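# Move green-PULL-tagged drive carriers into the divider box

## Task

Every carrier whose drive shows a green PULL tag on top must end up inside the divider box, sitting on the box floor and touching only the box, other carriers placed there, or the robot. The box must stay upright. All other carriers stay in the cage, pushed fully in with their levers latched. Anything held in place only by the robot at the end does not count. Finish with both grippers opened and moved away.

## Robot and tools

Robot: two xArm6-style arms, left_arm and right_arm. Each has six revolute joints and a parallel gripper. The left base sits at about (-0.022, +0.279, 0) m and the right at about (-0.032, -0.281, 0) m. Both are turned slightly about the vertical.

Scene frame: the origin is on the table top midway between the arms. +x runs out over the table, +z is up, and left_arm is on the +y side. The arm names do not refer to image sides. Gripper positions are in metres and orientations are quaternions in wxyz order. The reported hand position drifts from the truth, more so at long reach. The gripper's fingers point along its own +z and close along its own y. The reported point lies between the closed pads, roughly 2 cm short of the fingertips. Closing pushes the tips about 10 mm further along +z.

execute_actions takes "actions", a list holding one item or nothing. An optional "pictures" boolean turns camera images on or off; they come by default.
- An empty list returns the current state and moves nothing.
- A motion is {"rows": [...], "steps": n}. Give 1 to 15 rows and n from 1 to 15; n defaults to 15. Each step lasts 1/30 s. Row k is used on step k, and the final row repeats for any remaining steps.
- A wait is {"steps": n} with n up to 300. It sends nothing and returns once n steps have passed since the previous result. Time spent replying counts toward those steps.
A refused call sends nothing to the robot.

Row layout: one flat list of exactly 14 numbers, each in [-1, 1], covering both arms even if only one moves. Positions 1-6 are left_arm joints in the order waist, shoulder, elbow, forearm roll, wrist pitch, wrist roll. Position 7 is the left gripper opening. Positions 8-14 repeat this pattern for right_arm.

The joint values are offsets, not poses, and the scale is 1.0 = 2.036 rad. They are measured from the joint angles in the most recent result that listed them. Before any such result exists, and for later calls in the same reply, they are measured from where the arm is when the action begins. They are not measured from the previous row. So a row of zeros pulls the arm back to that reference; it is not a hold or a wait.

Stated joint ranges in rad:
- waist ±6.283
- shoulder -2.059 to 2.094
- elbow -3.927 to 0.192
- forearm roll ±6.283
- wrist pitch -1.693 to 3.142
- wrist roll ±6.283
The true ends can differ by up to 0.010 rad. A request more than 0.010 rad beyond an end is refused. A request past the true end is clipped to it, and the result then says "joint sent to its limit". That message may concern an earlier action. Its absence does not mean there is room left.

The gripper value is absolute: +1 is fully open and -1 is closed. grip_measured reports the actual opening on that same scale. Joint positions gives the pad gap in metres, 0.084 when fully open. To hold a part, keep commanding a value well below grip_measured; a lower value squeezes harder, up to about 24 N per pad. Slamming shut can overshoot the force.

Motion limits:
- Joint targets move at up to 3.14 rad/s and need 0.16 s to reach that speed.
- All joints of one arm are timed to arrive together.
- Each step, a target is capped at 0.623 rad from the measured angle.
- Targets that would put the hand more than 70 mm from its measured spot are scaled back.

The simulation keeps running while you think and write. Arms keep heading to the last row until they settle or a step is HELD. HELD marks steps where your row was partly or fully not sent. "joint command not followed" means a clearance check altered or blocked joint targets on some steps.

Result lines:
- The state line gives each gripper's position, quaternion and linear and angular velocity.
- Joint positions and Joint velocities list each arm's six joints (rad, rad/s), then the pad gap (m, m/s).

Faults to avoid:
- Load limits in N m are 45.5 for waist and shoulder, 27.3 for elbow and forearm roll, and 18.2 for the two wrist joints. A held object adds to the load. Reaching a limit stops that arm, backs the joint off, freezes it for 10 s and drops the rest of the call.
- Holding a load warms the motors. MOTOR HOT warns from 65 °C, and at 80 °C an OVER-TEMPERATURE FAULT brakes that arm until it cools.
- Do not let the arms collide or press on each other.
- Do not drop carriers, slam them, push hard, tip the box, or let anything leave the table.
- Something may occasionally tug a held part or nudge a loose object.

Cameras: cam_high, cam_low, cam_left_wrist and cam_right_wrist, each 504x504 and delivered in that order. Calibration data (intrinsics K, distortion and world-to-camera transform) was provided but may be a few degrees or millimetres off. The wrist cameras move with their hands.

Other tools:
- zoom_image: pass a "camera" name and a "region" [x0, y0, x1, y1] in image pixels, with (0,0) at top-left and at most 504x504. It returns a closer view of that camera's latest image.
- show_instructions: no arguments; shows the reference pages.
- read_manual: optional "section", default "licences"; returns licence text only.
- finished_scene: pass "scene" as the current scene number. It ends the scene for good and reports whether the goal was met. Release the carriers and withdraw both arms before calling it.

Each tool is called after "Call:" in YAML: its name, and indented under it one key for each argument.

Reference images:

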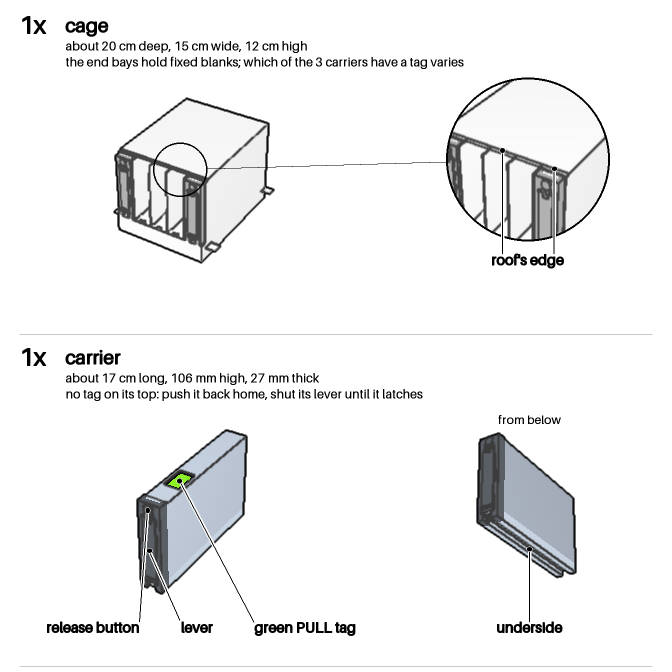

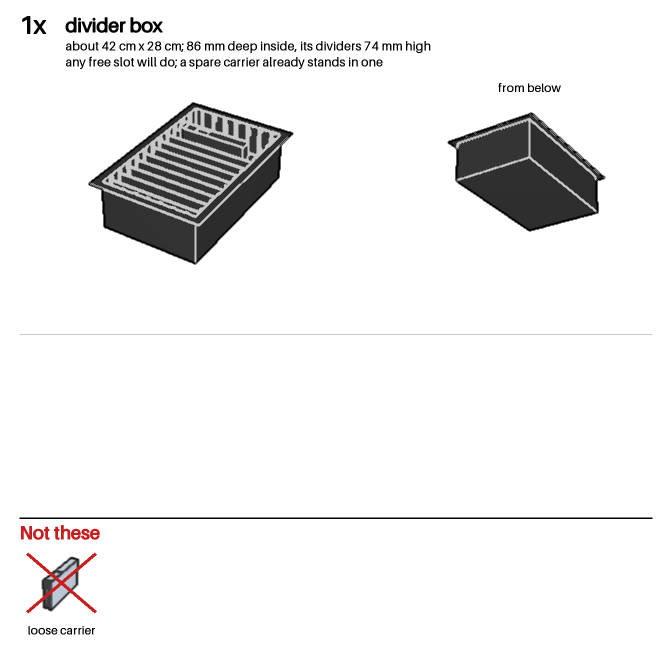

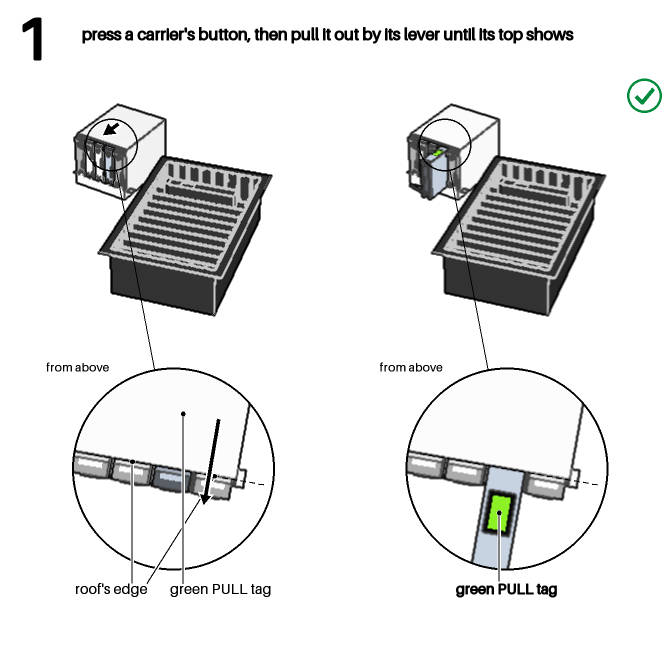

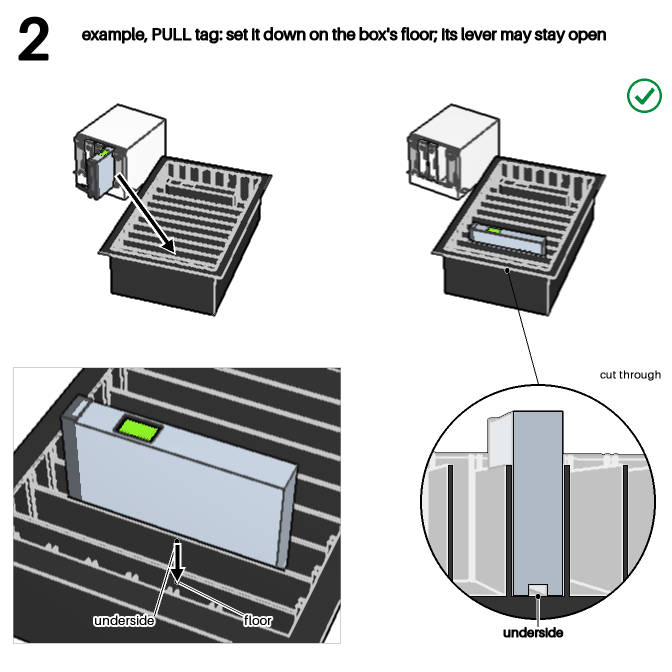

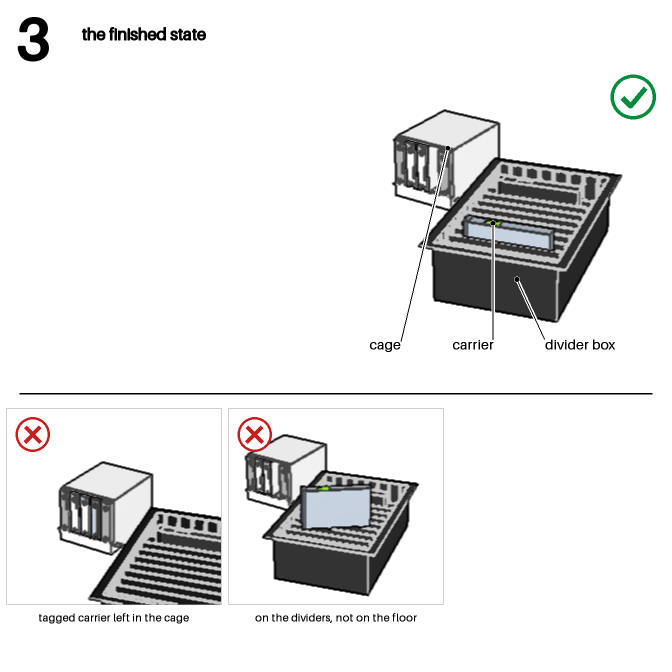

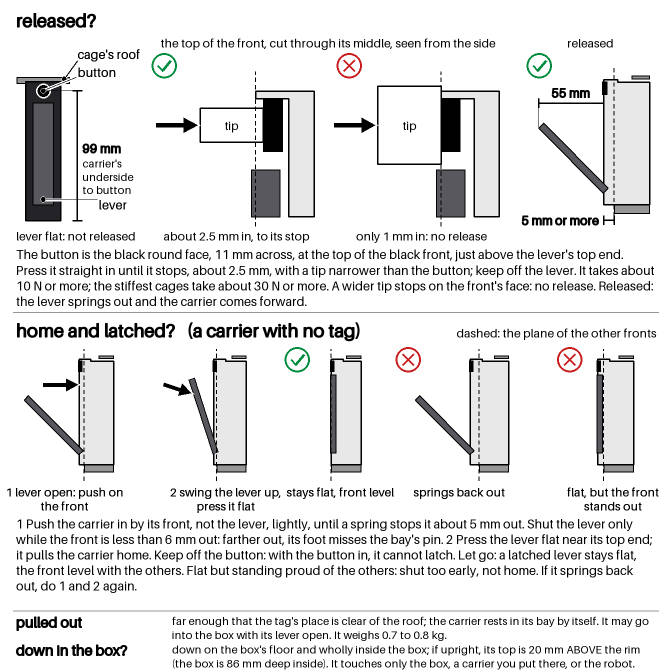

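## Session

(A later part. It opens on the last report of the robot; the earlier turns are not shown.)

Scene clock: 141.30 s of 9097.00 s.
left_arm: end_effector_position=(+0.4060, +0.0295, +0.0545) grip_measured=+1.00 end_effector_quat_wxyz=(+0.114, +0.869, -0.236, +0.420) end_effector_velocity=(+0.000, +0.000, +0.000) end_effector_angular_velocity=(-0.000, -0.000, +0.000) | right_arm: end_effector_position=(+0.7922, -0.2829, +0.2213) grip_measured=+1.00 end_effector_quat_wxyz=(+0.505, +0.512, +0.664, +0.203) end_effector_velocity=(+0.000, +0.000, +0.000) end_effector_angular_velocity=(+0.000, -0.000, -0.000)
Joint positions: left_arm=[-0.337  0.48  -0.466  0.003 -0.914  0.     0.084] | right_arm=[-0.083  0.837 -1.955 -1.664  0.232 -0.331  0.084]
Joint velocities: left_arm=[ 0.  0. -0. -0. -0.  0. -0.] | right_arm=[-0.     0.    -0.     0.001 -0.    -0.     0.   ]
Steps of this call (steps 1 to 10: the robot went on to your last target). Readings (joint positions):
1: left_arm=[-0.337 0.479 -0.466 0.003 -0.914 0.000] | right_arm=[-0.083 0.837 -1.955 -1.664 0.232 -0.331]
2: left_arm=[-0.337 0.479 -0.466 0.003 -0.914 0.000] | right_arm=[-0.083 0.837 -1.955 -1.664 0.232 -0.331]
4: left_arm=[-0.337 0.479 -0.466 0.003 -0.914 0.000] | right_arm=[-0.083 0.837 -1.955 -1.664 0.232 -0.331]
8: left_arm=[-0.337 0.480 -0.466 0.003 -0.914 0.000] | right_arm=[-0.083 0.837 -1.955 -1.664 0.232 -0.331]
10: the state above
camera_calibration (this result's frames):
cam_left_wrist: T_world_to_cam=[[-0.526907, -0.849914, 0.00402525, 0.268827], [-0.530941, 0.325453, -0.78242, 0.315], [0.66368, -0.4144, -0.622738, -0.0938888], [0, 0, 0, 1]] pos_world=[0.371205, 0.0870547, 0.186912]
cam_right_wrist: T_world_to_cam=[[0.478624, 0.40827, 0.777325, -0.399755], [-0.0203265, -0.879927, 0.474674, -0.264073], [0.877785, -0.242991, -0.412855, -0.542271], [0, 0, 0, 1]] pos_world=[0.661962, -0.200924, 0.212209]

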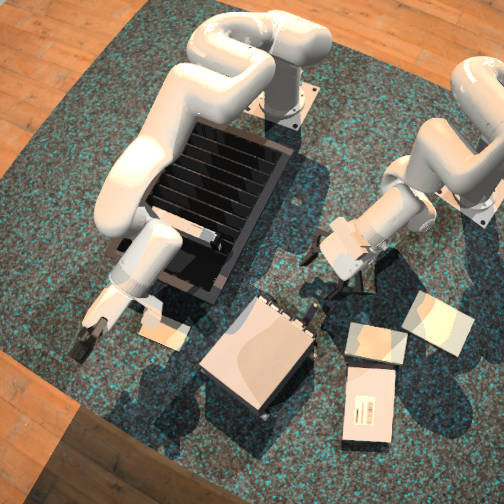

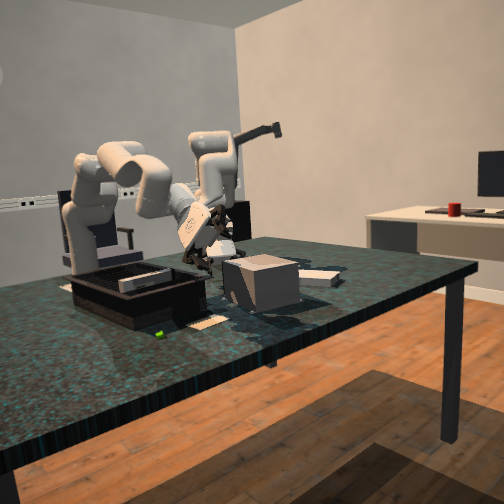

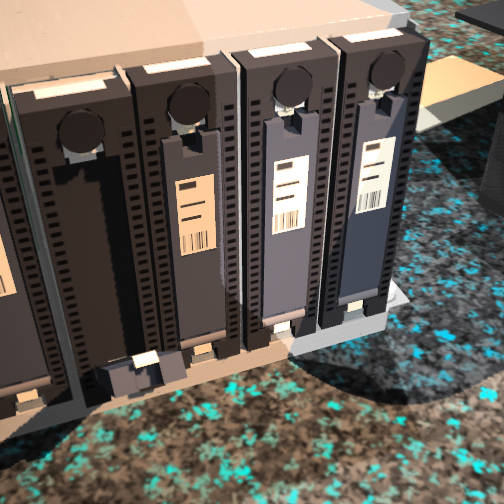

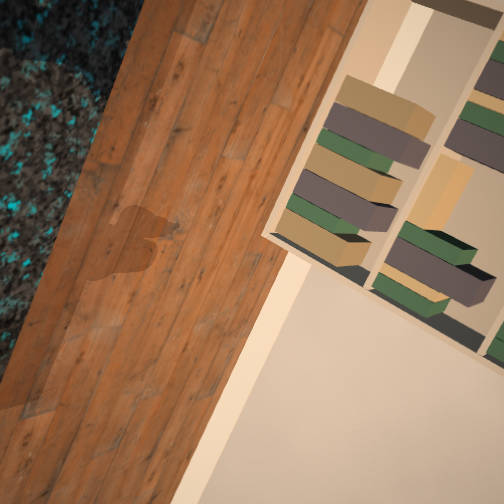

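Call:
execute_actions:
  actions:
    - {"rows":[[0.0035,0.003,-0.0185,0,0.016,0,1,0,0,0,0,0,0,1],[0.0035,0.003,-0.0185,0,0.016,0,1,0,0,0,0,0,0,1],[0.007,0.006,-0.037,0,0.032,0,1,0,0,0,0,0,0,1],[0.007,0.006,-0.037,0,0.032,0,1,0,0,0,0,0,0,1],[0.0105,0.009,-0.0555,0,0.047,0,1,0,0,0,0,0,0,1],[0.0105,0.009,-0.0555,0,0.047,0,1,0,0,0,0,0,0,1],[0.014,0.0113,-0.074,0,0.063,0,1,0,0,0,0,0,0,1],[0.014,0.0113,-0.074,0,0.063,0,1,0,0,0,0,0,0,1],[0.016,0.0106,-0.088,0,0.0775,0,1,0,0,0,0,0,0,1],[0.016,0.0106,-0.088,0,0.0775,0,1,0,0,0,0,0,0,1],[0.0175,0.01,-0.102,0,0.092,0,1,0,0,0,0,0,0,1],[0.0175,0.01,-0.102,0,0.092,0,1,0,0,0,0,0,0,1],[0.019,0.0093,-0.116,0,0.1065,0,1,0,0,0,0,0,0,1],[0.019,0.0093,-0.116,0,0.1065,0,1,0,0,0,0,0,0,1],[0.021,0.0086,-0.1295,0,0.121,0,1,0,0,0,0,0,0,1]]}
  pictures: false

Call:
execute_actions:
  actions:
    - {"steps":25}
  pictures: false

Call:
execute_actions:
  actions:
    - {"rows":[[-0.023,-0.062,0.06,0,0.002,0,1,0,0,0,0,0,0,1]]}
  pictures: false

Call:
execute_actions:
  actions:
    - {"steps":12}

Scene clock: 152.93 s of 9097.00 s.
left_arm: end_effector_position=(+0.4691, +0.0147, +0.0678) grip_measured=+1.00 end_effector_quat_wxyz=(+0.106, +0.873, -0.221, +0.421) end_effector_velocity=(+0.139, -0.036, +0.057) end_effector_angular_velocity=(+0.002, +0.006, +0.066) | right_arm: end_effector_position=(+0.7922, -0.2829, +0.2213) grip_measured=+1.00 end_effector_quat_wxyz=(+0.505, +0.512, +0.664, +0.203) end_effector_velocity=(+0.000, +0.001, +0.001) end_effector_angular_velocity=(-0.000, -0.001, +0.001)
Joint positions: left_arm=[-0.303  0.5   -0.659  0.003 -0.739  0.     0.084] | right_arm=[-0.083  0.837 -1.955 -1.664  0.232 -0.331  0.084]
Joint velocities: left_arm=[ 0.059 -0.008 -0.427 -0.005  0.441 -0.002 -0.   ] | right_arm=[ 0.001 -0.001  0.    -0.001  0.     0.     0.   ]
Steps of this call (steps 1 to 15: the robot went on to your last target; steps 16 to 90: nothing new was sent; then 8.13 s passed at rest; steps 91 to 105: all 15 steps of this action). Readings (joint positions):
91: left_arm=[-0.337 0.480 -0.466 0.003 -0.914 0.000] | right_arm=[-0.083 0.837 -1.955 -1.664 0.232 -0.331]
92: left_arm=[-0.336 0.480 -0.468 0.003 -0.911 0.000] | right_arm=[-0.083 0.837 -1.955 -1.664 0.232 -0.331]
94: left_arm=[-0.333 0.483 -0.485 0.003 -0.895 0.000] | right_arm=[-0.083 0.837 -1.955 -1.664 0.232 -0.331]
98: left_arm=[-0.322 0.493 -0.548 0.003 -0.845 0.000] | right_arm=[-0.083 0.837 -1.955 -1.664 0.232 -0.331]
105: the state above

Scene clock: 153.77 s of 9097.00 s.
left_arm: end_effector_position=(+0.4905, +0.0087, +0.0777) grip_measured=+1.00 end_effector_quat_wxyz=(+0.104, +0.875, -0.218, +0.420) end_effector_velocity=(+0.000, +0.001, +0.001) end_effector_angular_velocity=(+0.001, -0.002, -0.001) | right_arm: end_effector_position=(+0.7922, -0.2829, +0.2213) grip_measured=+1.00 end_effector_quat_wxyz=(+0.505, +0.512, +0.664, +0.203) end_effector_velocity=(-0.000, +0.000, -0.001) end_effector_angular_velocity=(-0.000, +0.001, +0.001)
Joint positions: left_arm=[-0.295  0.497 -0.726  0.003 -0.667  0.     0.084] | right_arm=[-0.083  0.837 -1.955 -1.664  0.232 -0.331  0.084]
Joint velocities: left_arm=[ 0.001 -0.001  0.001  0.001 -0.001  0.003  0.   ] | right_arm=[ 0.     0.     0.001 -0.    -0.     0.     0.   ]
Steps of this call (steps 1 to 25: the robot went on to your last target). Readings (joint positions):
1: left_arm=[-0.301 0.500 -0.673 0.003 -0.724 0.000] | right_arm=[-0.083 0.837 -1.955 -1.664 0.232 -0.331]
2: left_arm=[-0.299 0.499 -0.688 0.003 -0.709 0.000] | right_arm=[-0.083 0.837 -1.955 -1.664 0.232 -0.331]
4: left_arm=[-0.297 0.498 -0.710 0.003 -0.687 0.000] | right_arm=[-0.083 0.837 -1.955 -1.664 0.232 -0.331]
8: left_arm=[-0.296 0.497 -0.721 0.003 -0.672 0.000] | right_arm=[-0.083 0.837 -1.955 -1.664 0.232 -0.331]
25: the state above

Scene clock: 154.27 s of 9097.00 s.
left_arm: end_effector_position=(+0.4539, -0.0006, +0.1000) grip_measured=+1.00 end_effector_quat_wxyz=(+0.114, +0.869, -0.238, +0.419) end_effector_velocity=(-0.008, +0.000, -0.003) end_effector_angular_velocity=(+0.005, +0.012, -0.006) | right_arm: end_effector_position=(+0.7922, -0.2829, +0.2213) grip_measured=+1.00 end_effector_quat_wxyz=(+0.505, +0.512, +0.664, +0.203) end_effector_velocity=(-0.000, +0.000, -0.001) end_effector_angular_velocity=(+0.001, +0.001, +0.000)
Joint positions: left_arm=[-0.34   0.373 -0.607  0.003 -0.663  0.     0.084] | right_arm=[-0.083  0.837 -1.955 -1.664  0.232 -0.331  0.084]
Joint velocities: left_arm=[-0.007 -0.011  0.021  0.001  0.003 -0.002 -0.   ] | right_arm=[ 0.     0.001 -0.     0.001 -0.     0.001  0.   ]
Steps of this call (steps 1 to 15: all 15 steps of this action). Readings (joint positions):
1: left_arm=[-0.295 0.497 -0.726 0.003 -0.667 0.000] | right_arm=[-0.083 0.837 -1.955 -1.664 0.232 -0.331]
2: left_arm=[-0.295 0.495 -0.724 0.003 -0.667 0.000] | right_arm=[-0.083 0.837 -1.955 -1.664 0.232 -0.331]
4: left_arm=[-0.306 0.461 -0.697 0.002 -0.666 0.001] | right_arm=[-0.083 0.837 -1.955 -1.664 0.232 -0.331]
8: left_arm=[-0.334 0.386 -0.631 0.003 -0.666 0.001] | right_arm=[-0.083 0.837 -1.955 -1.664 0.232 -0.331]
15: the state above

Scene clock: 154.67 s of 9097.00 s.
left_arm: end_effector_position=(+0.4528, -0.0006, +0.0996) grip_measured=+1.00 end_effector_quat_wxyz=(+0.114, +0.869, -0.238, +0.418) end_effector_velocity=(-0.001, +0.000, -0.000) end_effector_angular_velocity=(-0.001, +0.001, +0.001) | right_arm: end_effector_position=(+0.7922, -0.2829, +0.2213) grip_measured=+1.00 end_effector_quat_wxyz=(+0.505, +0.512, +0.664, +0.203) end_effector_velocity=(-0.000, +0.001, +0.000) end_effector_angular_velocity=(+0.001, -0.000, +0.001)
Joint positions: left_arm=[-0.341  0.371 -0.604  0.003 -0.663  0.     0.084] | right_arm=[-0.083  0.837 -1.955 -1.664  0.232 -0.331  0.084]
Joint velocities: left_arm=[-0.    -0.001  0.002  0.     0.    -0.001 -0.   ] | right_arm=[ 0.002 -0.     0.     0.     0.     0.001  0.   ]
Steps of this call (steps 1 to 12: the robot went on to your last target). Readings (joint positions):
1: left_arm=[-0.341 0.372 -0.606 0.003 -0.663 0.000] | right_arm=[-0.083 0.837 -1.955 -1.664 0.232 -0.331]
2: left_arm=[-0.341 0.372 -0.606 0.003 -0.663 0.000] | right_arm=[-0.083 0.837 -1.955 -1.664 0.232 -0.331]
4: left_arm=[-0.341 0.372 -0.605 0.003 -0.663 0.000] | right_arm=[-0.083 0.837 -1.955 -1.664 0.232 -0.331]
8: left_arm=[-0.341 0.371 -0.605 0.003 -0.663 0.000] | right_arm=[-0.083 0.837 -1.955 -1.664 0.232 -0.331]
12: the state above
camera_calibration (this result's frames):
cam_left_wrist: T_world_to_cam=[[-0.530832, -0.84747, 0.00349132, 0.269542], [-0.532038, 0.330042, -0.779748, 0.385144], [0.659661, -0.415773, -0.626083, -0.107137], [0, 0, 0, 1]] pos_world=[0.418667, 0.0567704, 0.232298]
cam_right_wrist: T_world_to_cam=[[0.478624, 0.40827, 0.777325, -0.399755], [-0.0203266, -0.879927, 0.474674, -0.264073], [0.877785, -0.242991, -0.412856, -0.542271], [0, 0, 0, 1]] pos_world=[0.661962, -0.200924, 0.212209]

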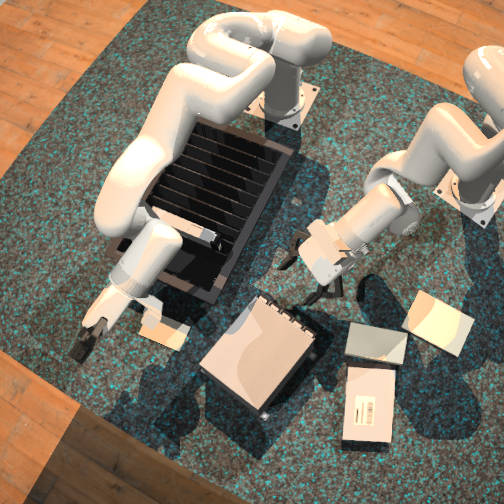

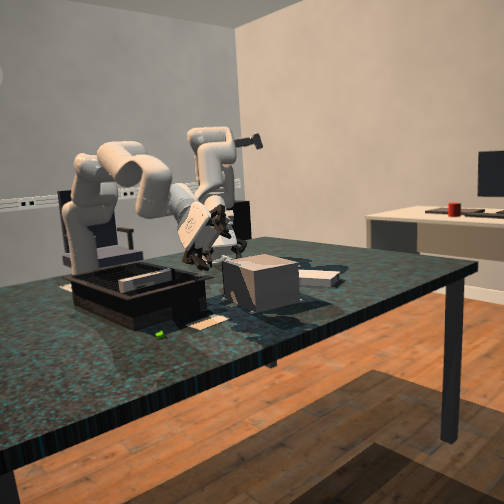

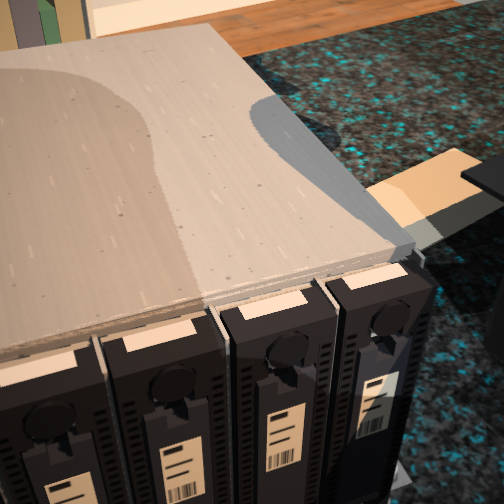

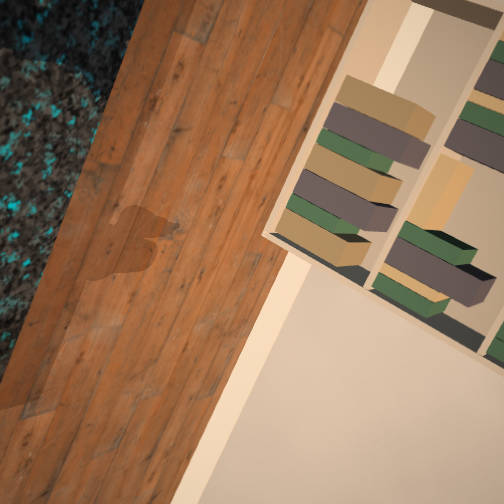

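Call:
execute_actions:
  actions:
    - {"rows":[[0,0.005,-0.012,0,0.005,0,1,0,0,0,0,0,0,1],[0,0.005,-0.012,0,0.005,0,1,0,0,0,0,0,0,1],[0,0.011,-0.023,0,0.01,0,1,0,0,0,0,0,0,1],[0,0.011,-0.023,0,0.01,0,1,0,0,0,0,0,0,1],[0,0.017,-0.034,0,0.016,0,1,0,0,0,0,0,0,1],[0,0.017,-0.034,0,0.016,0,1,0,0,0,0,0,0,1],[0,0.023,-0.045,0,0.021,0,1,0,0,0,0,0,0,1],[0,0.023,-0.045,0,0.021,0,1,0,0,0,0,0,0,1],[0,0.027,-0.053,0,0.025,0,1,0,0,0,0,0,0,1],[0,0.027,-0.053,0,0.025,0,1,0,0,0,0,0,0,1],[0,0.031,-0.06,0,0.029,0,1,0,0,0,0,0,0,1],[0,0.031,-0.06,0,0.029,0,1,0,0,0,0,0,0,1],[0,0.031,-0.06,0,0.029,0,1,0,0,0,0,0,0,1],[0,0.035,-0.0675,0,0.0325,0,1,0,0,0,0,0,0,1]]}
  pictures: false

Call:
execute_actions:
  actions:
    - {"steps":30}
  pictures: false

Call:
execute_actions:
  actions:
    - {"rows":[[0,-0.035,0.065,0,-0.033,0,1,0,0,0,0,0,0,1]]}
  pictures: false

Call:
execute_actions:
  actions:
    - {"steps":10}

Scene clock: 169.50 s of 9097.00 s.
left_arm: end_effector_position=(+0.4798, -0.0164, +0.0995) grip_measured=+1.00 end_effector_quat_wxyz=(+0.114, +0.869, -0.238, +0.418) end_effector_velocity=(+0.042, -0.025, -0.009) end_effector_angular_velocity=(+0.010, +0.018, -0.000) | right_arm: end_effector_position=(+0.7922, -0.2829, +0.2213) grip_measured=+1.00 end_effector_quat_wxyz=(+0.505, +0.512, +0.664, +0.203) end_effector_velocity=(-0.000, -0.001, -0.000) end_effector_angular_velocity=(+0.002, +0.000, -0.002)
Joint positions: left_arm=[-0.341  0.43  -0.718  0.003 -0.609  0.     0.084] | right_arm=[-0.083  0.837 -1.955 -1.664  0.232 -0.331  0.084]
Joint velocities: left_arm=[-0.     0.107 -0.189  0.     0.103 -0.    -0.   ] | right_arm=[-0.001  0.     0.     0.    -0.     0.001  0.   ]
Steps of this call (steps 1 to 15: the robot went on to your last target; steps 16 to 90: nothing new was sent; then 11.33 s passed at rest; steps 91 to 105: all 15 steps of this action). Readings (joint positions):
91: left_arm=[-0.342 0.371 -0.604 0.003 -0.663 0.000] | right_arm=[-0.083 0.837 -1.955 -1.664 0.232 -0.331]
92: left_arm=[-0.342 0.372 -0.606 0.003 -0.662 0.000] | right_arm=[-0.083 0.837 -1.955 -1.664 0.232 -0.331]
94: left_arm=[-0.341 0.377 -0.618 0.003 -0.657 0.000] | right_arm=[-0.083 0.837 -1.955 -1.664 0.232 -0.331]
98: left_arm=[-0.341 0.397 -0.656 0.003 -0.639 0.000] | right_arm=[-0.083 0.837 -1.955 -1.664 0.232 -0.331]
105: the state above

Scene clock: 170.50 s of 9097.00 s.
left_arm: end_effector_position=(+0.4848, -0.0195, +0.0982) grip_measured=+1.00 end_effector_quat_wxyz=(+0.114, +0.870, -0.238, +0.417) end_effector_velocity=(+0.001, -0.000, +0.002) end_effector_angular_velocity=(-0.001, -0.004, -0.000) | right_arm: end_effector_position=(+0.7922, -0.2829, +0.2213) grip_measured=+1.00 end_effector_quat_wxyz=(+0.505, +0.512, +0.664, +0.203) end_effector_velocity=(+0.000, +0.000, -0.000) end_effector_angular_velocity=(+0.002, -0.000, -0.001)
Joint positions: left_arm=[-0.342  0.443 -0.741  0.003 -0.596  0.     0.084] | right_arm=[-0.083  0.837 -1.955 -1.664  0.232 -0.331  0.084]
Joint velocities: left_arm=[ 0.001 -0.002 -0.001 -0.    -0.     0.002 -0.   ] | right_arm=[ 0.     0.001 -0.001  0.001  0.     0.001  0.   ]
Steps of this call (steps 1 to 30: the robot went on to your last target). Readings (joint positions):
1: left_arm=[-0.341 0.433 -0.724 0.003 -0.606 0.000] | right_arm=[-0.083 0.837 -1.955 -1.664 0.232 -0.331]
2: left_arm=[-0.342 0.436 -0.728 0.003 -0.603 -0.000] | right_arm=[-0.083 0.837 -1.955 -1.664 0.232 -0.331]
4: left_arm=[-0.342 0.440 -0.733 0.003 -0.599 -0.000] | right_arm=[-0.083 0.837 -1.955 -1.664 0.232 -0.331]
8: left_arm=[-0.342 0.442 -0.737 0.004 -0.597 -0.000] | right_arm=[-0.083 0.837 -1.955 -1.664 0.232 -0.331]
30: the state above
All arms were judged still, so your last target was given up. Only a new action makes them travel on or press farther. Fingers that are still opening or closing keep moving.

Scene clock: 171.00 s of 9097.00 s.
left_arm: end_effector_position=(+0.4553, -0.0019, +0.1020) grip_measured=+1.00 end_effector_quat_wxyz=(+0.115, +0.868, -0.238, +0.421) end_effector_velocity=(-0.008, +0.002, -0.005) end_effector_angular_velocity=(+0.006, +0.011, -0.003) | right_arm: end_effector_position=(+0.7922, -0.2829, +0.2213) grip_measured=+1.00 end_effector_quat_wxyz=(+0.505, +0.512, +0.664, +0.203) end_effector_velocity=(-0.000, +0.001, +0.001) end_effector_angular_velocity=(-0.001, -0.000, +0.002)
Joint positions: left_arm=[-0.341  0.372 -0.612  0.003 -0.663  0.     0.084] | right_arm=[-0.083  0.837 -1.955 -1.664  0.232 -0.331  0.084]
Joint velocities: left_arm=[-0.003 -0.004  0.022  0.001 -0.005 -0.001 -0.   ] | right_arm=[ 0.001 -0.001  0.    -0.001 -0.    -0.     0.   ]
Steps of this call (steps 1 to 15: all 15 steps of this action). Readings (joint positions):
1: left_arm=[-0.342 0.443 -0.741 0.003 -0.596 0.000] | right_arm=[-0.083 0.837 -1.955 -1.664 0.232 -0.331]
2: left_arm=[-0.341 0.442 -0.738 0.003 -0.598 0.000] | right_arm=[-0.083 0.837 -1.955 -1.664 0.232 -0.331]
4: left_arm=[-0.341 0.422 -0.708 0.003 -0.618 0.000] | right_arm=[-0.083 0.837 -1.955 -1.664 0.232 -0.331]
8: left_arm=[-0.340 0.380 -0.633 0.003 -0.655 0.001] | right_arm=[-0.083 0.837 -1.955 -1.664 0.232 -0.331]
15: the state above

Scene clock: 171.33 s of 9097.00 s.
left_arm: end_effector_position=(+0.4543, -0.0016, +0.1012) grip_measured=+1.00 end_effector_quat_wxyz=(+0.115, +0.868, -0.238, +0.420) end_effector_velocity=(-0.001, +0.000, -0.001) end_effector_angular_velocity=(+0.001, +0.002, -0.000) | right_arm: end_effector_position=(+0.7922, -0.2829, +0.2213) grip_measured=+1.00 end_effector_quat_wxyz=(+0.505, +0.512, +0.664, +0.203) end_effector_velocity=(+0.000, +0.000, +0.000) end_effector_angular_velocity=(+0.000, -0.001, +0.000)
Joint positions: left_arm=[-0.342  0.372 -0.609  0.003 -0.664  0.     0.084] | right_arm=[-0.083  0.837 -1.955 -1.664  0.232 -0.331  0.084]
Joint velocities: left_arm=[-0.     0.001  0.001  0.    -0.     0.    -0.   ] | right_arm=[ 0. -0. -0.  0. -0.  0.  0.]
Steps of this call (steps 1 to 10: the robot went on to your last target). Readings (joint positions):
1: left_arm=[-0.341 0.372 -0.611 0.003 -0.663 0.000] | right_arm=[-0.083 0.837 -1.955 -1.664 0.232 -0.331]
2: left_arm=[-0.341 0.372 -0.610 0.003 -0.663 0.000] | right_arm=[-0.083 0.837 -1.955 -1.664 0.232 -0.331]
4: left_arm=[-0.341 0.372 -0.610 0.003 -0.663 0.000] | right_arm=[-0.083 0.837 -1.955 -1.664 0.232 -0.331]
8: left_arm=[-0.342 0.372 -0.609 0.003 -0.664 0.000] | right_arm=[-0.083 0.837 -1.955 -1.664 0.232 -0.331]
10: the state above
camera_calibration (this result's frames):
cam_left_wrist: T_world_to_cam=[[-0.530911, -0.847421, 0.00342265, 0.269569], [-0.528985, 0.32825, -0.782577, 0.386464], [0.662049, -0.417289, -0.622545, -0.108969], [0, 0, 0, 1]] pos_world=[0.419694, 0.0561097, 0.233677]
cam_right_wrist: T_world_to_cam=[[0.478624, 0.40827, 0.777326, -0.399755], [-0.0203265, -0.879927, 0.474674, -0.264073], [0.877785, -0.242991, -0.412855, -0.542271], [0, 0, 0, 1]] pos_world=[0.661962, -0.200924, 0.212209]

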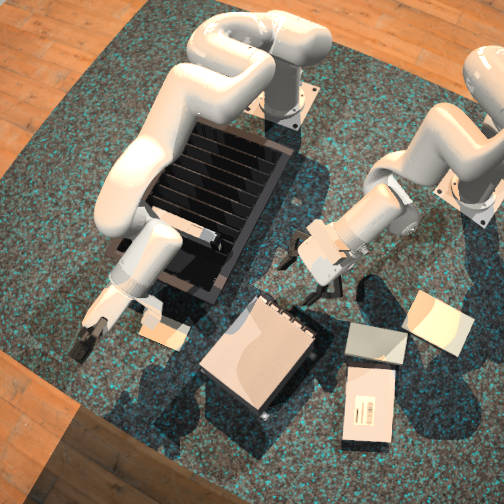

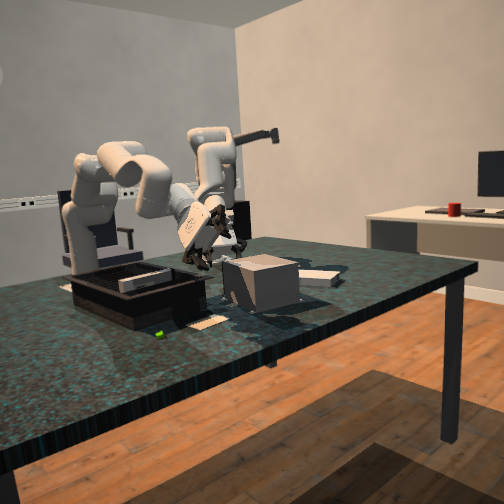

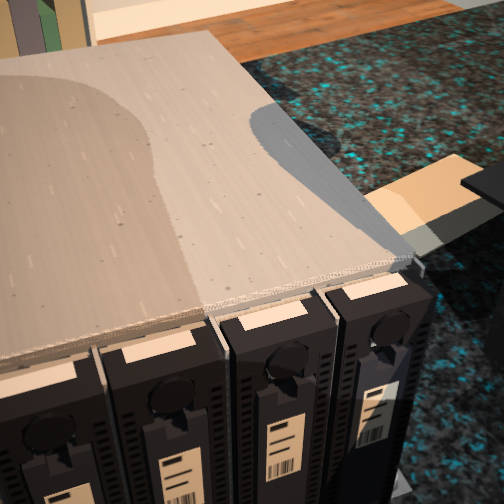

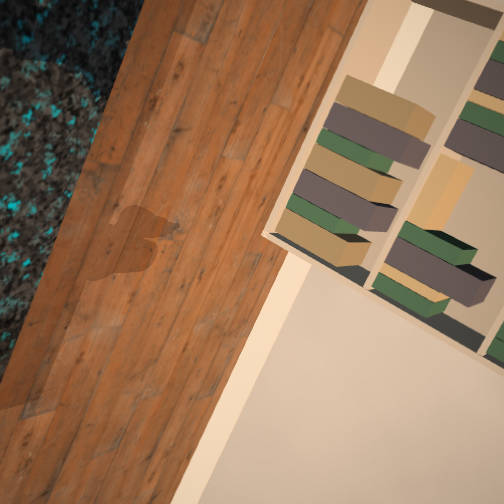

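Call:
execute_actions:
  actions:
    - {"rows":[[0.001,0.026,-0.051,0,0.026,0,1,0,0,0,0,0,0,1]],"steps":12}
  pictures: false

Call:
execute_actions:
  actions:
    - {"steps":8}
  pictures: false

Call:
execute_actions:
  actions:
    - {"rows":[[0,0.0035,-0.0065,0,0.003,0,1,0,0,0,0,0,0,1],[0,0.0035,-0.0065,0,0.003,0,1,0,0,0,0,0,0,1],[0,0.0035,-0.0065,0,0.003,0,1,0,0,0,0,0,0,1],[0,0.0035,-0.0065,0,0.003,0,1,0,0,0,0,0,0,1],[0,0.007,-0.013,0,0.0065,0,1,0,0,0,0,0,0,1],[0,0.007,-0.013,0,0.0065,0,1,0,0,0,0,0,0,1],[0,0.007,-0.013,0,0.0065,0,1,0,0,0,0,0,0,1],[0,0.007,-0.013,0,0.0065,0,1,0,0,0,0,0,0,1],[0,0.0105,-0.0195,0,0.0095,0,1,0,0,0,0,0,0,1]]}
  pictures: false

Call:
execute_actions:
  actions:
    - {"steps":25}
  pictures: false

Call:
execute_actions:
  actions:
    - {"rows":[[0,-0.0365,0.07,0,-0.0355,0,1,0,0,0,0,0,0,1]]}
  pictures: false

Call:
execute_actions:
  actions:
    - {"steps":10}

Scene clock: 184.77 s of 9097.00 s.
left_arm: end_effector_position=(+0.4786, -0.0145, +0.1005) grip_measured=+1.00 end_effector_quat_wxyz=(+0.114, +0.869, -0.237, +0.419) end_effector_velocity=(+0.005, -0.002, -0.004) end_effector_angular_velocity=(+0.006, +0.010, +0.001) | right_arm: end_effector_position=(+0.7922, -0.2829, +0.2213) grip_measured=+1.00 end_effector_quat_wxyz=(+0.505, +0.512, +0.664, +0.203) end_effector_velocity=(-0.000, +0.000, -0.000) end_effector_angular_velocity=(-0.001, +0.001, +0.001)
Joint positions: left_arm=[-0.34   0.423 -0.709  0.003 -0.612  0.     0.084] | right_arm=[-0.083  0.837 -1.955 -1.664  0.232 -0.331  0.084]
Joint velocities: left_arm=[ 0.001  0.017 -0.024  0.     0.019 -0.     0.   ] | right_arm=[ 0.     0.001 -0.    -0.     0.    -0.     0.   ]
Steps of this call (steps 1 to 15: the robot went on to your last target; steps 16 to 90: nothing new was sent; then 10.03 s passed at rest; steps 91 to 102: all 12 steps of this action). Readings (joint positions):
91: left_arm=[-0.342 0.372 -0.609 0.003 -0.663 0.000] | right_arm=[-0.083 0.837 -1.955 -1.664 0.232 -0.331]
92: left_arm=[-0.342 0.373 -0.611 0.003 -0.662 0.000] | right_arm=[-0.083 0.837 -1.955 -1.664 0.232 -0.331]
94: left_arm=[-0.341 0.390 -0.642 0.003 -0.645 0.000] | right_arm=[-0.083 0.837 -1.955 -1.664 0.232 -0.331]
98: left_arm=[-0.340 0.418 -0.701 0.003 -0.618 0.000] | right_arm=[-0.083 0.837 -1.955 -1.664 0.232 -0.331]
102: the state above

Scene clock: 185.03 s of 9097.00 s.
left_arm: end_effector_position=(+0.4793, -0.0149, +0.1006) grip_measured=+1.00 end_effector_quat_wxyz=(+0.114, +0.869, -0.237, +0.419) end_effector_velocity=(+0.001, -0.000, +0.000) end_effector_angular_velocity=(-0.000, -0.001, +0.000) | right_arm: end_effector_position=(+0.7922, -0.2829, +0.2213) grip_measured=+1.00 end_effector_quat_wxyz=(+0.505, +0.512, +0.664, +0.203) end_effector_velocity=(-0.000, +0.000, +0.001) end_effector_angular_velocity=(-0.000, -0.000, +0.000)
Joint positions: left_arm=[-0.34   0.425 -0.712  0.003 -0.611  0.     0.084] | right_arm=[-0.083  0.837 -1.955 -1.664  0.232 -0.331  0.084]
Joint velocities: left_arm=[ 0.     0.001 -0.003 -0.     0.001  0.    -0.   ] | right_arm=[ 0.    -0.001  0.     0.001 -0.    -0.002  0.   ]
Steps of this call (steps 1 to 8: the robot went on to your last target). Readings (joint positions):
1: left_arm=[-0.340 0.424 -0.710 0.003 -0.612 0.000] | right_arm=[-0.083 0.837 -1.955 -1.664 0.232 -0.331]
2: left_arm=[-0.340 0.424 -0.711 0.003 -0.611 0.000] | right_arm=[-0.083 0.837 -1.955 -1.664 0.232 -0.331]
4: left_arm=[-0.340 0.424 -0.712 0.003 -0.611 0.000] | right_arm=[-0.083 0.837 -1.955 -1.664 0.232 -0.331]
8: the state above

Scene clock: 185.53 s of 9097.00 s.
left_arm: end_effector_position=(+0.4862, -0.0189, +0.0985) grip_measured=+1.00 end_effector_quat_wxyz=(+0.113, +0.870, -0.237, +0.417) end_effector_velocity=(+0.003, -0.000, -0.001) end_effector_angular_velocity=(+0.000, +0.003, +0.004) | right_arm: end_effector_position=(+0.7922, -0.2829, +0.2213) grip_measured=+1.00 end_effector_quat_wxyz=(+0.505, +0.512, +0.664, +0.203) end_effector_velocity=(-0.000, -0.001, -0.001) end_effector_angular_velocity=(-0.000, +0.001, -0.001)
Joint positions: left_arm=[-0.34   0.444 -0.744  0.003 -0.593 -0.     0.084] | right_arm=[-0.083  0.837 -1.955 -1.664  0.232 -0.331  0.084]
Joint velocities: left_arm=[ 0.002  0.007 -0.012 -0.001  0.007 -0.001  0.   ] | right_arm=[-0.001  0.001 -0.     0.    -0.    -0.001  0.   ]
Steps of this call (steps 1 to 15: all 15 steps of this action). Readings (joint positions):
1: left_arm=[-0.340 0.425 -0.712 0.003 -0.611 0.000] | right_arm=[-0.083 0.837 -1.955 -1.664 0.232 -0.331]
2: left_arm=[-0.339 0.425 -0.714 0.003 -0.610 0.000] | right_arm=[-0.083 0.837 -1.955 -1.664 0.232 -0.331]
4: left_arm=[-0.339 0.428 -0.719 0.003 -0.607 0.000] | right_arm=[-0.083 0.837 -1.955 -1.664 0.232 -0.331]
8: left_arm=[-0.340 0.434 -0.728 0.003 -0.601 -0.000] | right_arm=[-0.083 0.837 -1.955 -1.664 0.232 -0.331]
15: the state above

Scene clock: 186.37 s of 9097.00 s.
left_arm: end_effector_position=(+0.4867, -0.0192, +0.0981) grip_measured=+1.00 end_effector_quat_wxyz=(+0.113, +0.870, -0.238, +0.417) end_effector_velocity=(+0.000, -0.000, +0.000) end_effector_angular_velocity=(-0.000, -0.000, +0.000) | right_arm: end_effector_position=(+0.7922, -0.2829, +0.2213) grip_measured=+1.00 end_effector_quat_wxyz=(+0.505, +0.512, +0.664, +0.203) end_effector_velocity=(-0.000, +0.000, -0.001) end_effector_angular_velocity=(+0.001, +0.001, -0.000)
Joint positions: left_arm=[-0.339  0.445 -0.747  0.003 -0.592  0.     0.084] | right_arm=[-0.083  0.837 -1.955 -1.664  0.232 -0.331  0.084]
Joint velocities: left_arm=[ 0.    -0.001 -0.    -0.     0.001 -0.     0.   ] | right_arm=[0.001 0.001 0.    0.001 0.    0.001 0.   ]
Steps of this call (steps 1 to 15: the robot went on to your last target; steps 16 to 25: nothing new was sent). Readings (joint positions):
1: left_arm=[-0.340 0.444 -0.745 0.003 -0.593 -0.000] | right_arm=[-0.083 0.837 -1.955 -1.664 0.232 -0.331]
2: left_arm=[-0.340 0.444 -0.745 0.003 -0.593 -0.000] | right_arm=[-0.083 0.837 -1.955 -1.664 0.232 -0.331]
4: left_arm=[-0.340 0.444 -0.746 0.003 -0.592 -0.000] | right_arm=[-0.083 0.837 -1.955 -1.664 0.232 -0.331]
8: left_arm=[-0.340 0.445 -0.746 0.003 -0.592 -0.000] | right_arm=[-0.083 0.837 -1.955 -1.664 0.232 -0.331]
25: the state above
All arms were judged still, so your last target was given up. Only a new action makes them travel on or press farther. Fingers that are still opening or closing keep moving.

Scene clock: 186.87 s of 9097.00 s.
left_arm: end_effector_position=(+0.4547, -0.0003, +0.1006) grip_measured=+1.00 end_effector_quat_wxyz=(+0.114, +0.869, -0.237, +0.419) end_effector_velocity=(-0.009, +0.005, -0.004) end_effector_angular_velocity=(+0.005, +0.010, -0.000) | right_arm: end_effector_position=(+0.7922, -0.2829, +0.2213) grip_measured=+1.00 end_effector_quat_wxyz=(+0.505, +0.512, +0.664, +0.203) end_effector_velocity=(-0.000, -0.000, -0.001) end_effector_angular_velocity=(-0.000, +0.002, +0.000)
Joint positions: left_arm=[-0.339  0.373 -0.609  0.003 -0.663  0.     0.084] | right_arm=[-0.083  0.837 -1.955 -1.664  0.232 -0.331  0.084]
Joint velocities: left_arm=[-0.001 -0.012  0.032 -0.    -0.01  -0.001  0.   ] | right_arm=[-0.     0.002 -0.     0.001 -0.    -0.001  0.   ]
Steps of this call (steps 1 to 15: all 15 steps of this action). Readings (joint positions):
1: left_arm=[-0.339 0.445 -0.747 0.003 -0.592 0.000] | right_arm=[-0.083 0.837 -1.955 -1.664 0.232 -0.331]
2: left_arm=[-0.339 0.444 -0.745 0.003 -0.593 0.000] | right_arm=[-0.083 0.837 -1.955 -1.664 0.232 -0.331]
4: left_arm=[-0.340 0.429 -0.718 0.004 -0.609 0.001] | right_arm=[-0.083 0.837 -1.955 -1.664 0.232 -0.331]
8: left_arm=[-0.340 0.385 -0.633 0.004 -0.651 0.001] | right_arm=[-0.083 0.837 -1.955 -1.664 0.232 -0.331]
15: the state above

Scene clock: 187.20 s of 9097.00 s.
left_arm: end_effector_position=(+0.4536, +0.0002, +0.1000) grip_measured=+1.00 end_effector_quat_wxyz=(+0.114, +0.869, -0.237, +0.419) end_effector_velocity=(-0.001, +0.001, -0.001) end_effector_angular_velocity=(+0.001, +0.002, +0.000) | right_arm: end_effector_position=(+0.7922, -0.2829, +0.2213) grip_measured=+1.00 end_effector_quat_wxyz=(+0.505, +0.512, +0.664, +0.203) end_effector_velocity=(+0.000, -0.000, +0.002) end_effector_angular_velocity=(-0.000, -0.002, +0.000)
Joint positions: left_arm=[-0.339  0.371 -0.605  0.003 -0.664  0.     0.084] | right_arm=[-0.083  0.837 -1.955 -1.664  0.232 -0.331  0.084]
Joint velocities: left_arm=[ 0.     0.     0.003 -0.    -0.001  0.    -0.   ] | right_arm=[-0.    -0.001 -0.001 -0.001 -0.     0.001  0.   ]
Steps of this call (steps 1 to 10: the robot went on to your last target). Readings (joint positions):
1: left_arm=[-0.339 0.372 -0.608 0.003 -0.663 0.000] | right_arm=[-0.083 0.837 -1.955 -1.664 0.232 -0.331]
2: left_arm=[-0.339 0.372 -0.607 0.003 -0.664 0.000] | right_arm=[-0.083 0.837 -1.955 -1.664 0.232 -0.331]
4: left_arm=[-0.339 0.372 -0.606 0.003 -0.664 0.000] | right_arm=[-0.083 0.837 -1.955 -1.664 0.232 -0.331]
8: left_arm=[-0.339 0.371 -0.605 0.003 -0.664 0.000] | right_arm=[-0.083 0.837 -1.955 -1.664 0.232 -0.331]
10: the state above
camera_calibration (this result's frames):
cam_left_wrist: T_world_to_cam=[[-0.529102, -0.848551, 0.00350606, 0.269863], [-0.531848, 0.328401, -0.780571, 0.385557], [0.661203, -0.414866, -0.625058, -0.107857], [0, 0, 0, 1]] pos_world=[0.419158, 0.0576289, 0.232591]
cam_right_wrist: T_world_to_cam=[[0.478624, 0.40827, 0.777326, -0.399755], [-0.0203265, -0.879927, 0.474674, -0.264073], [0.877785, -0.242991, -0.412855, -0.542271], [0, 0, 0, 1]] pos_world=[0.661962, -0.200924, 0.212209]

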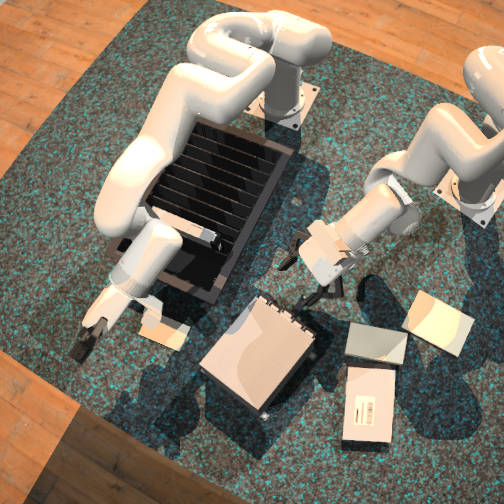

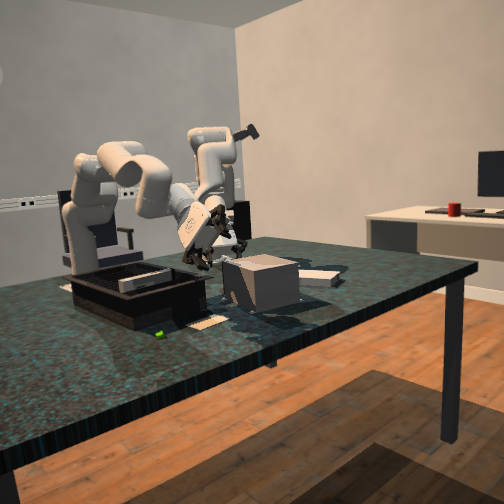

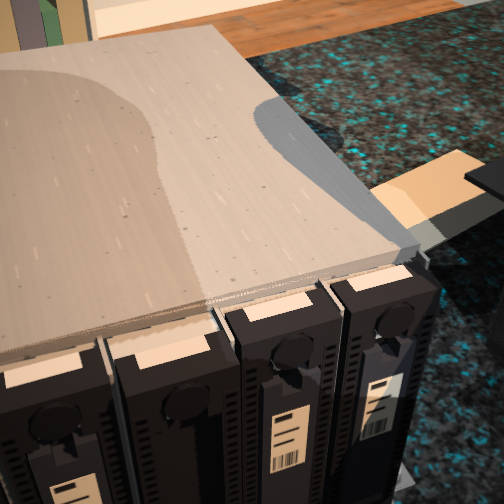

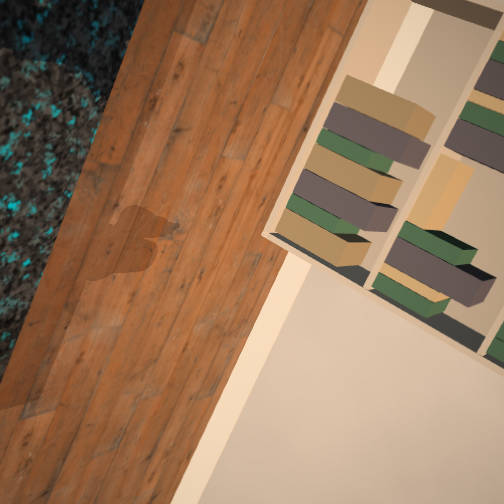

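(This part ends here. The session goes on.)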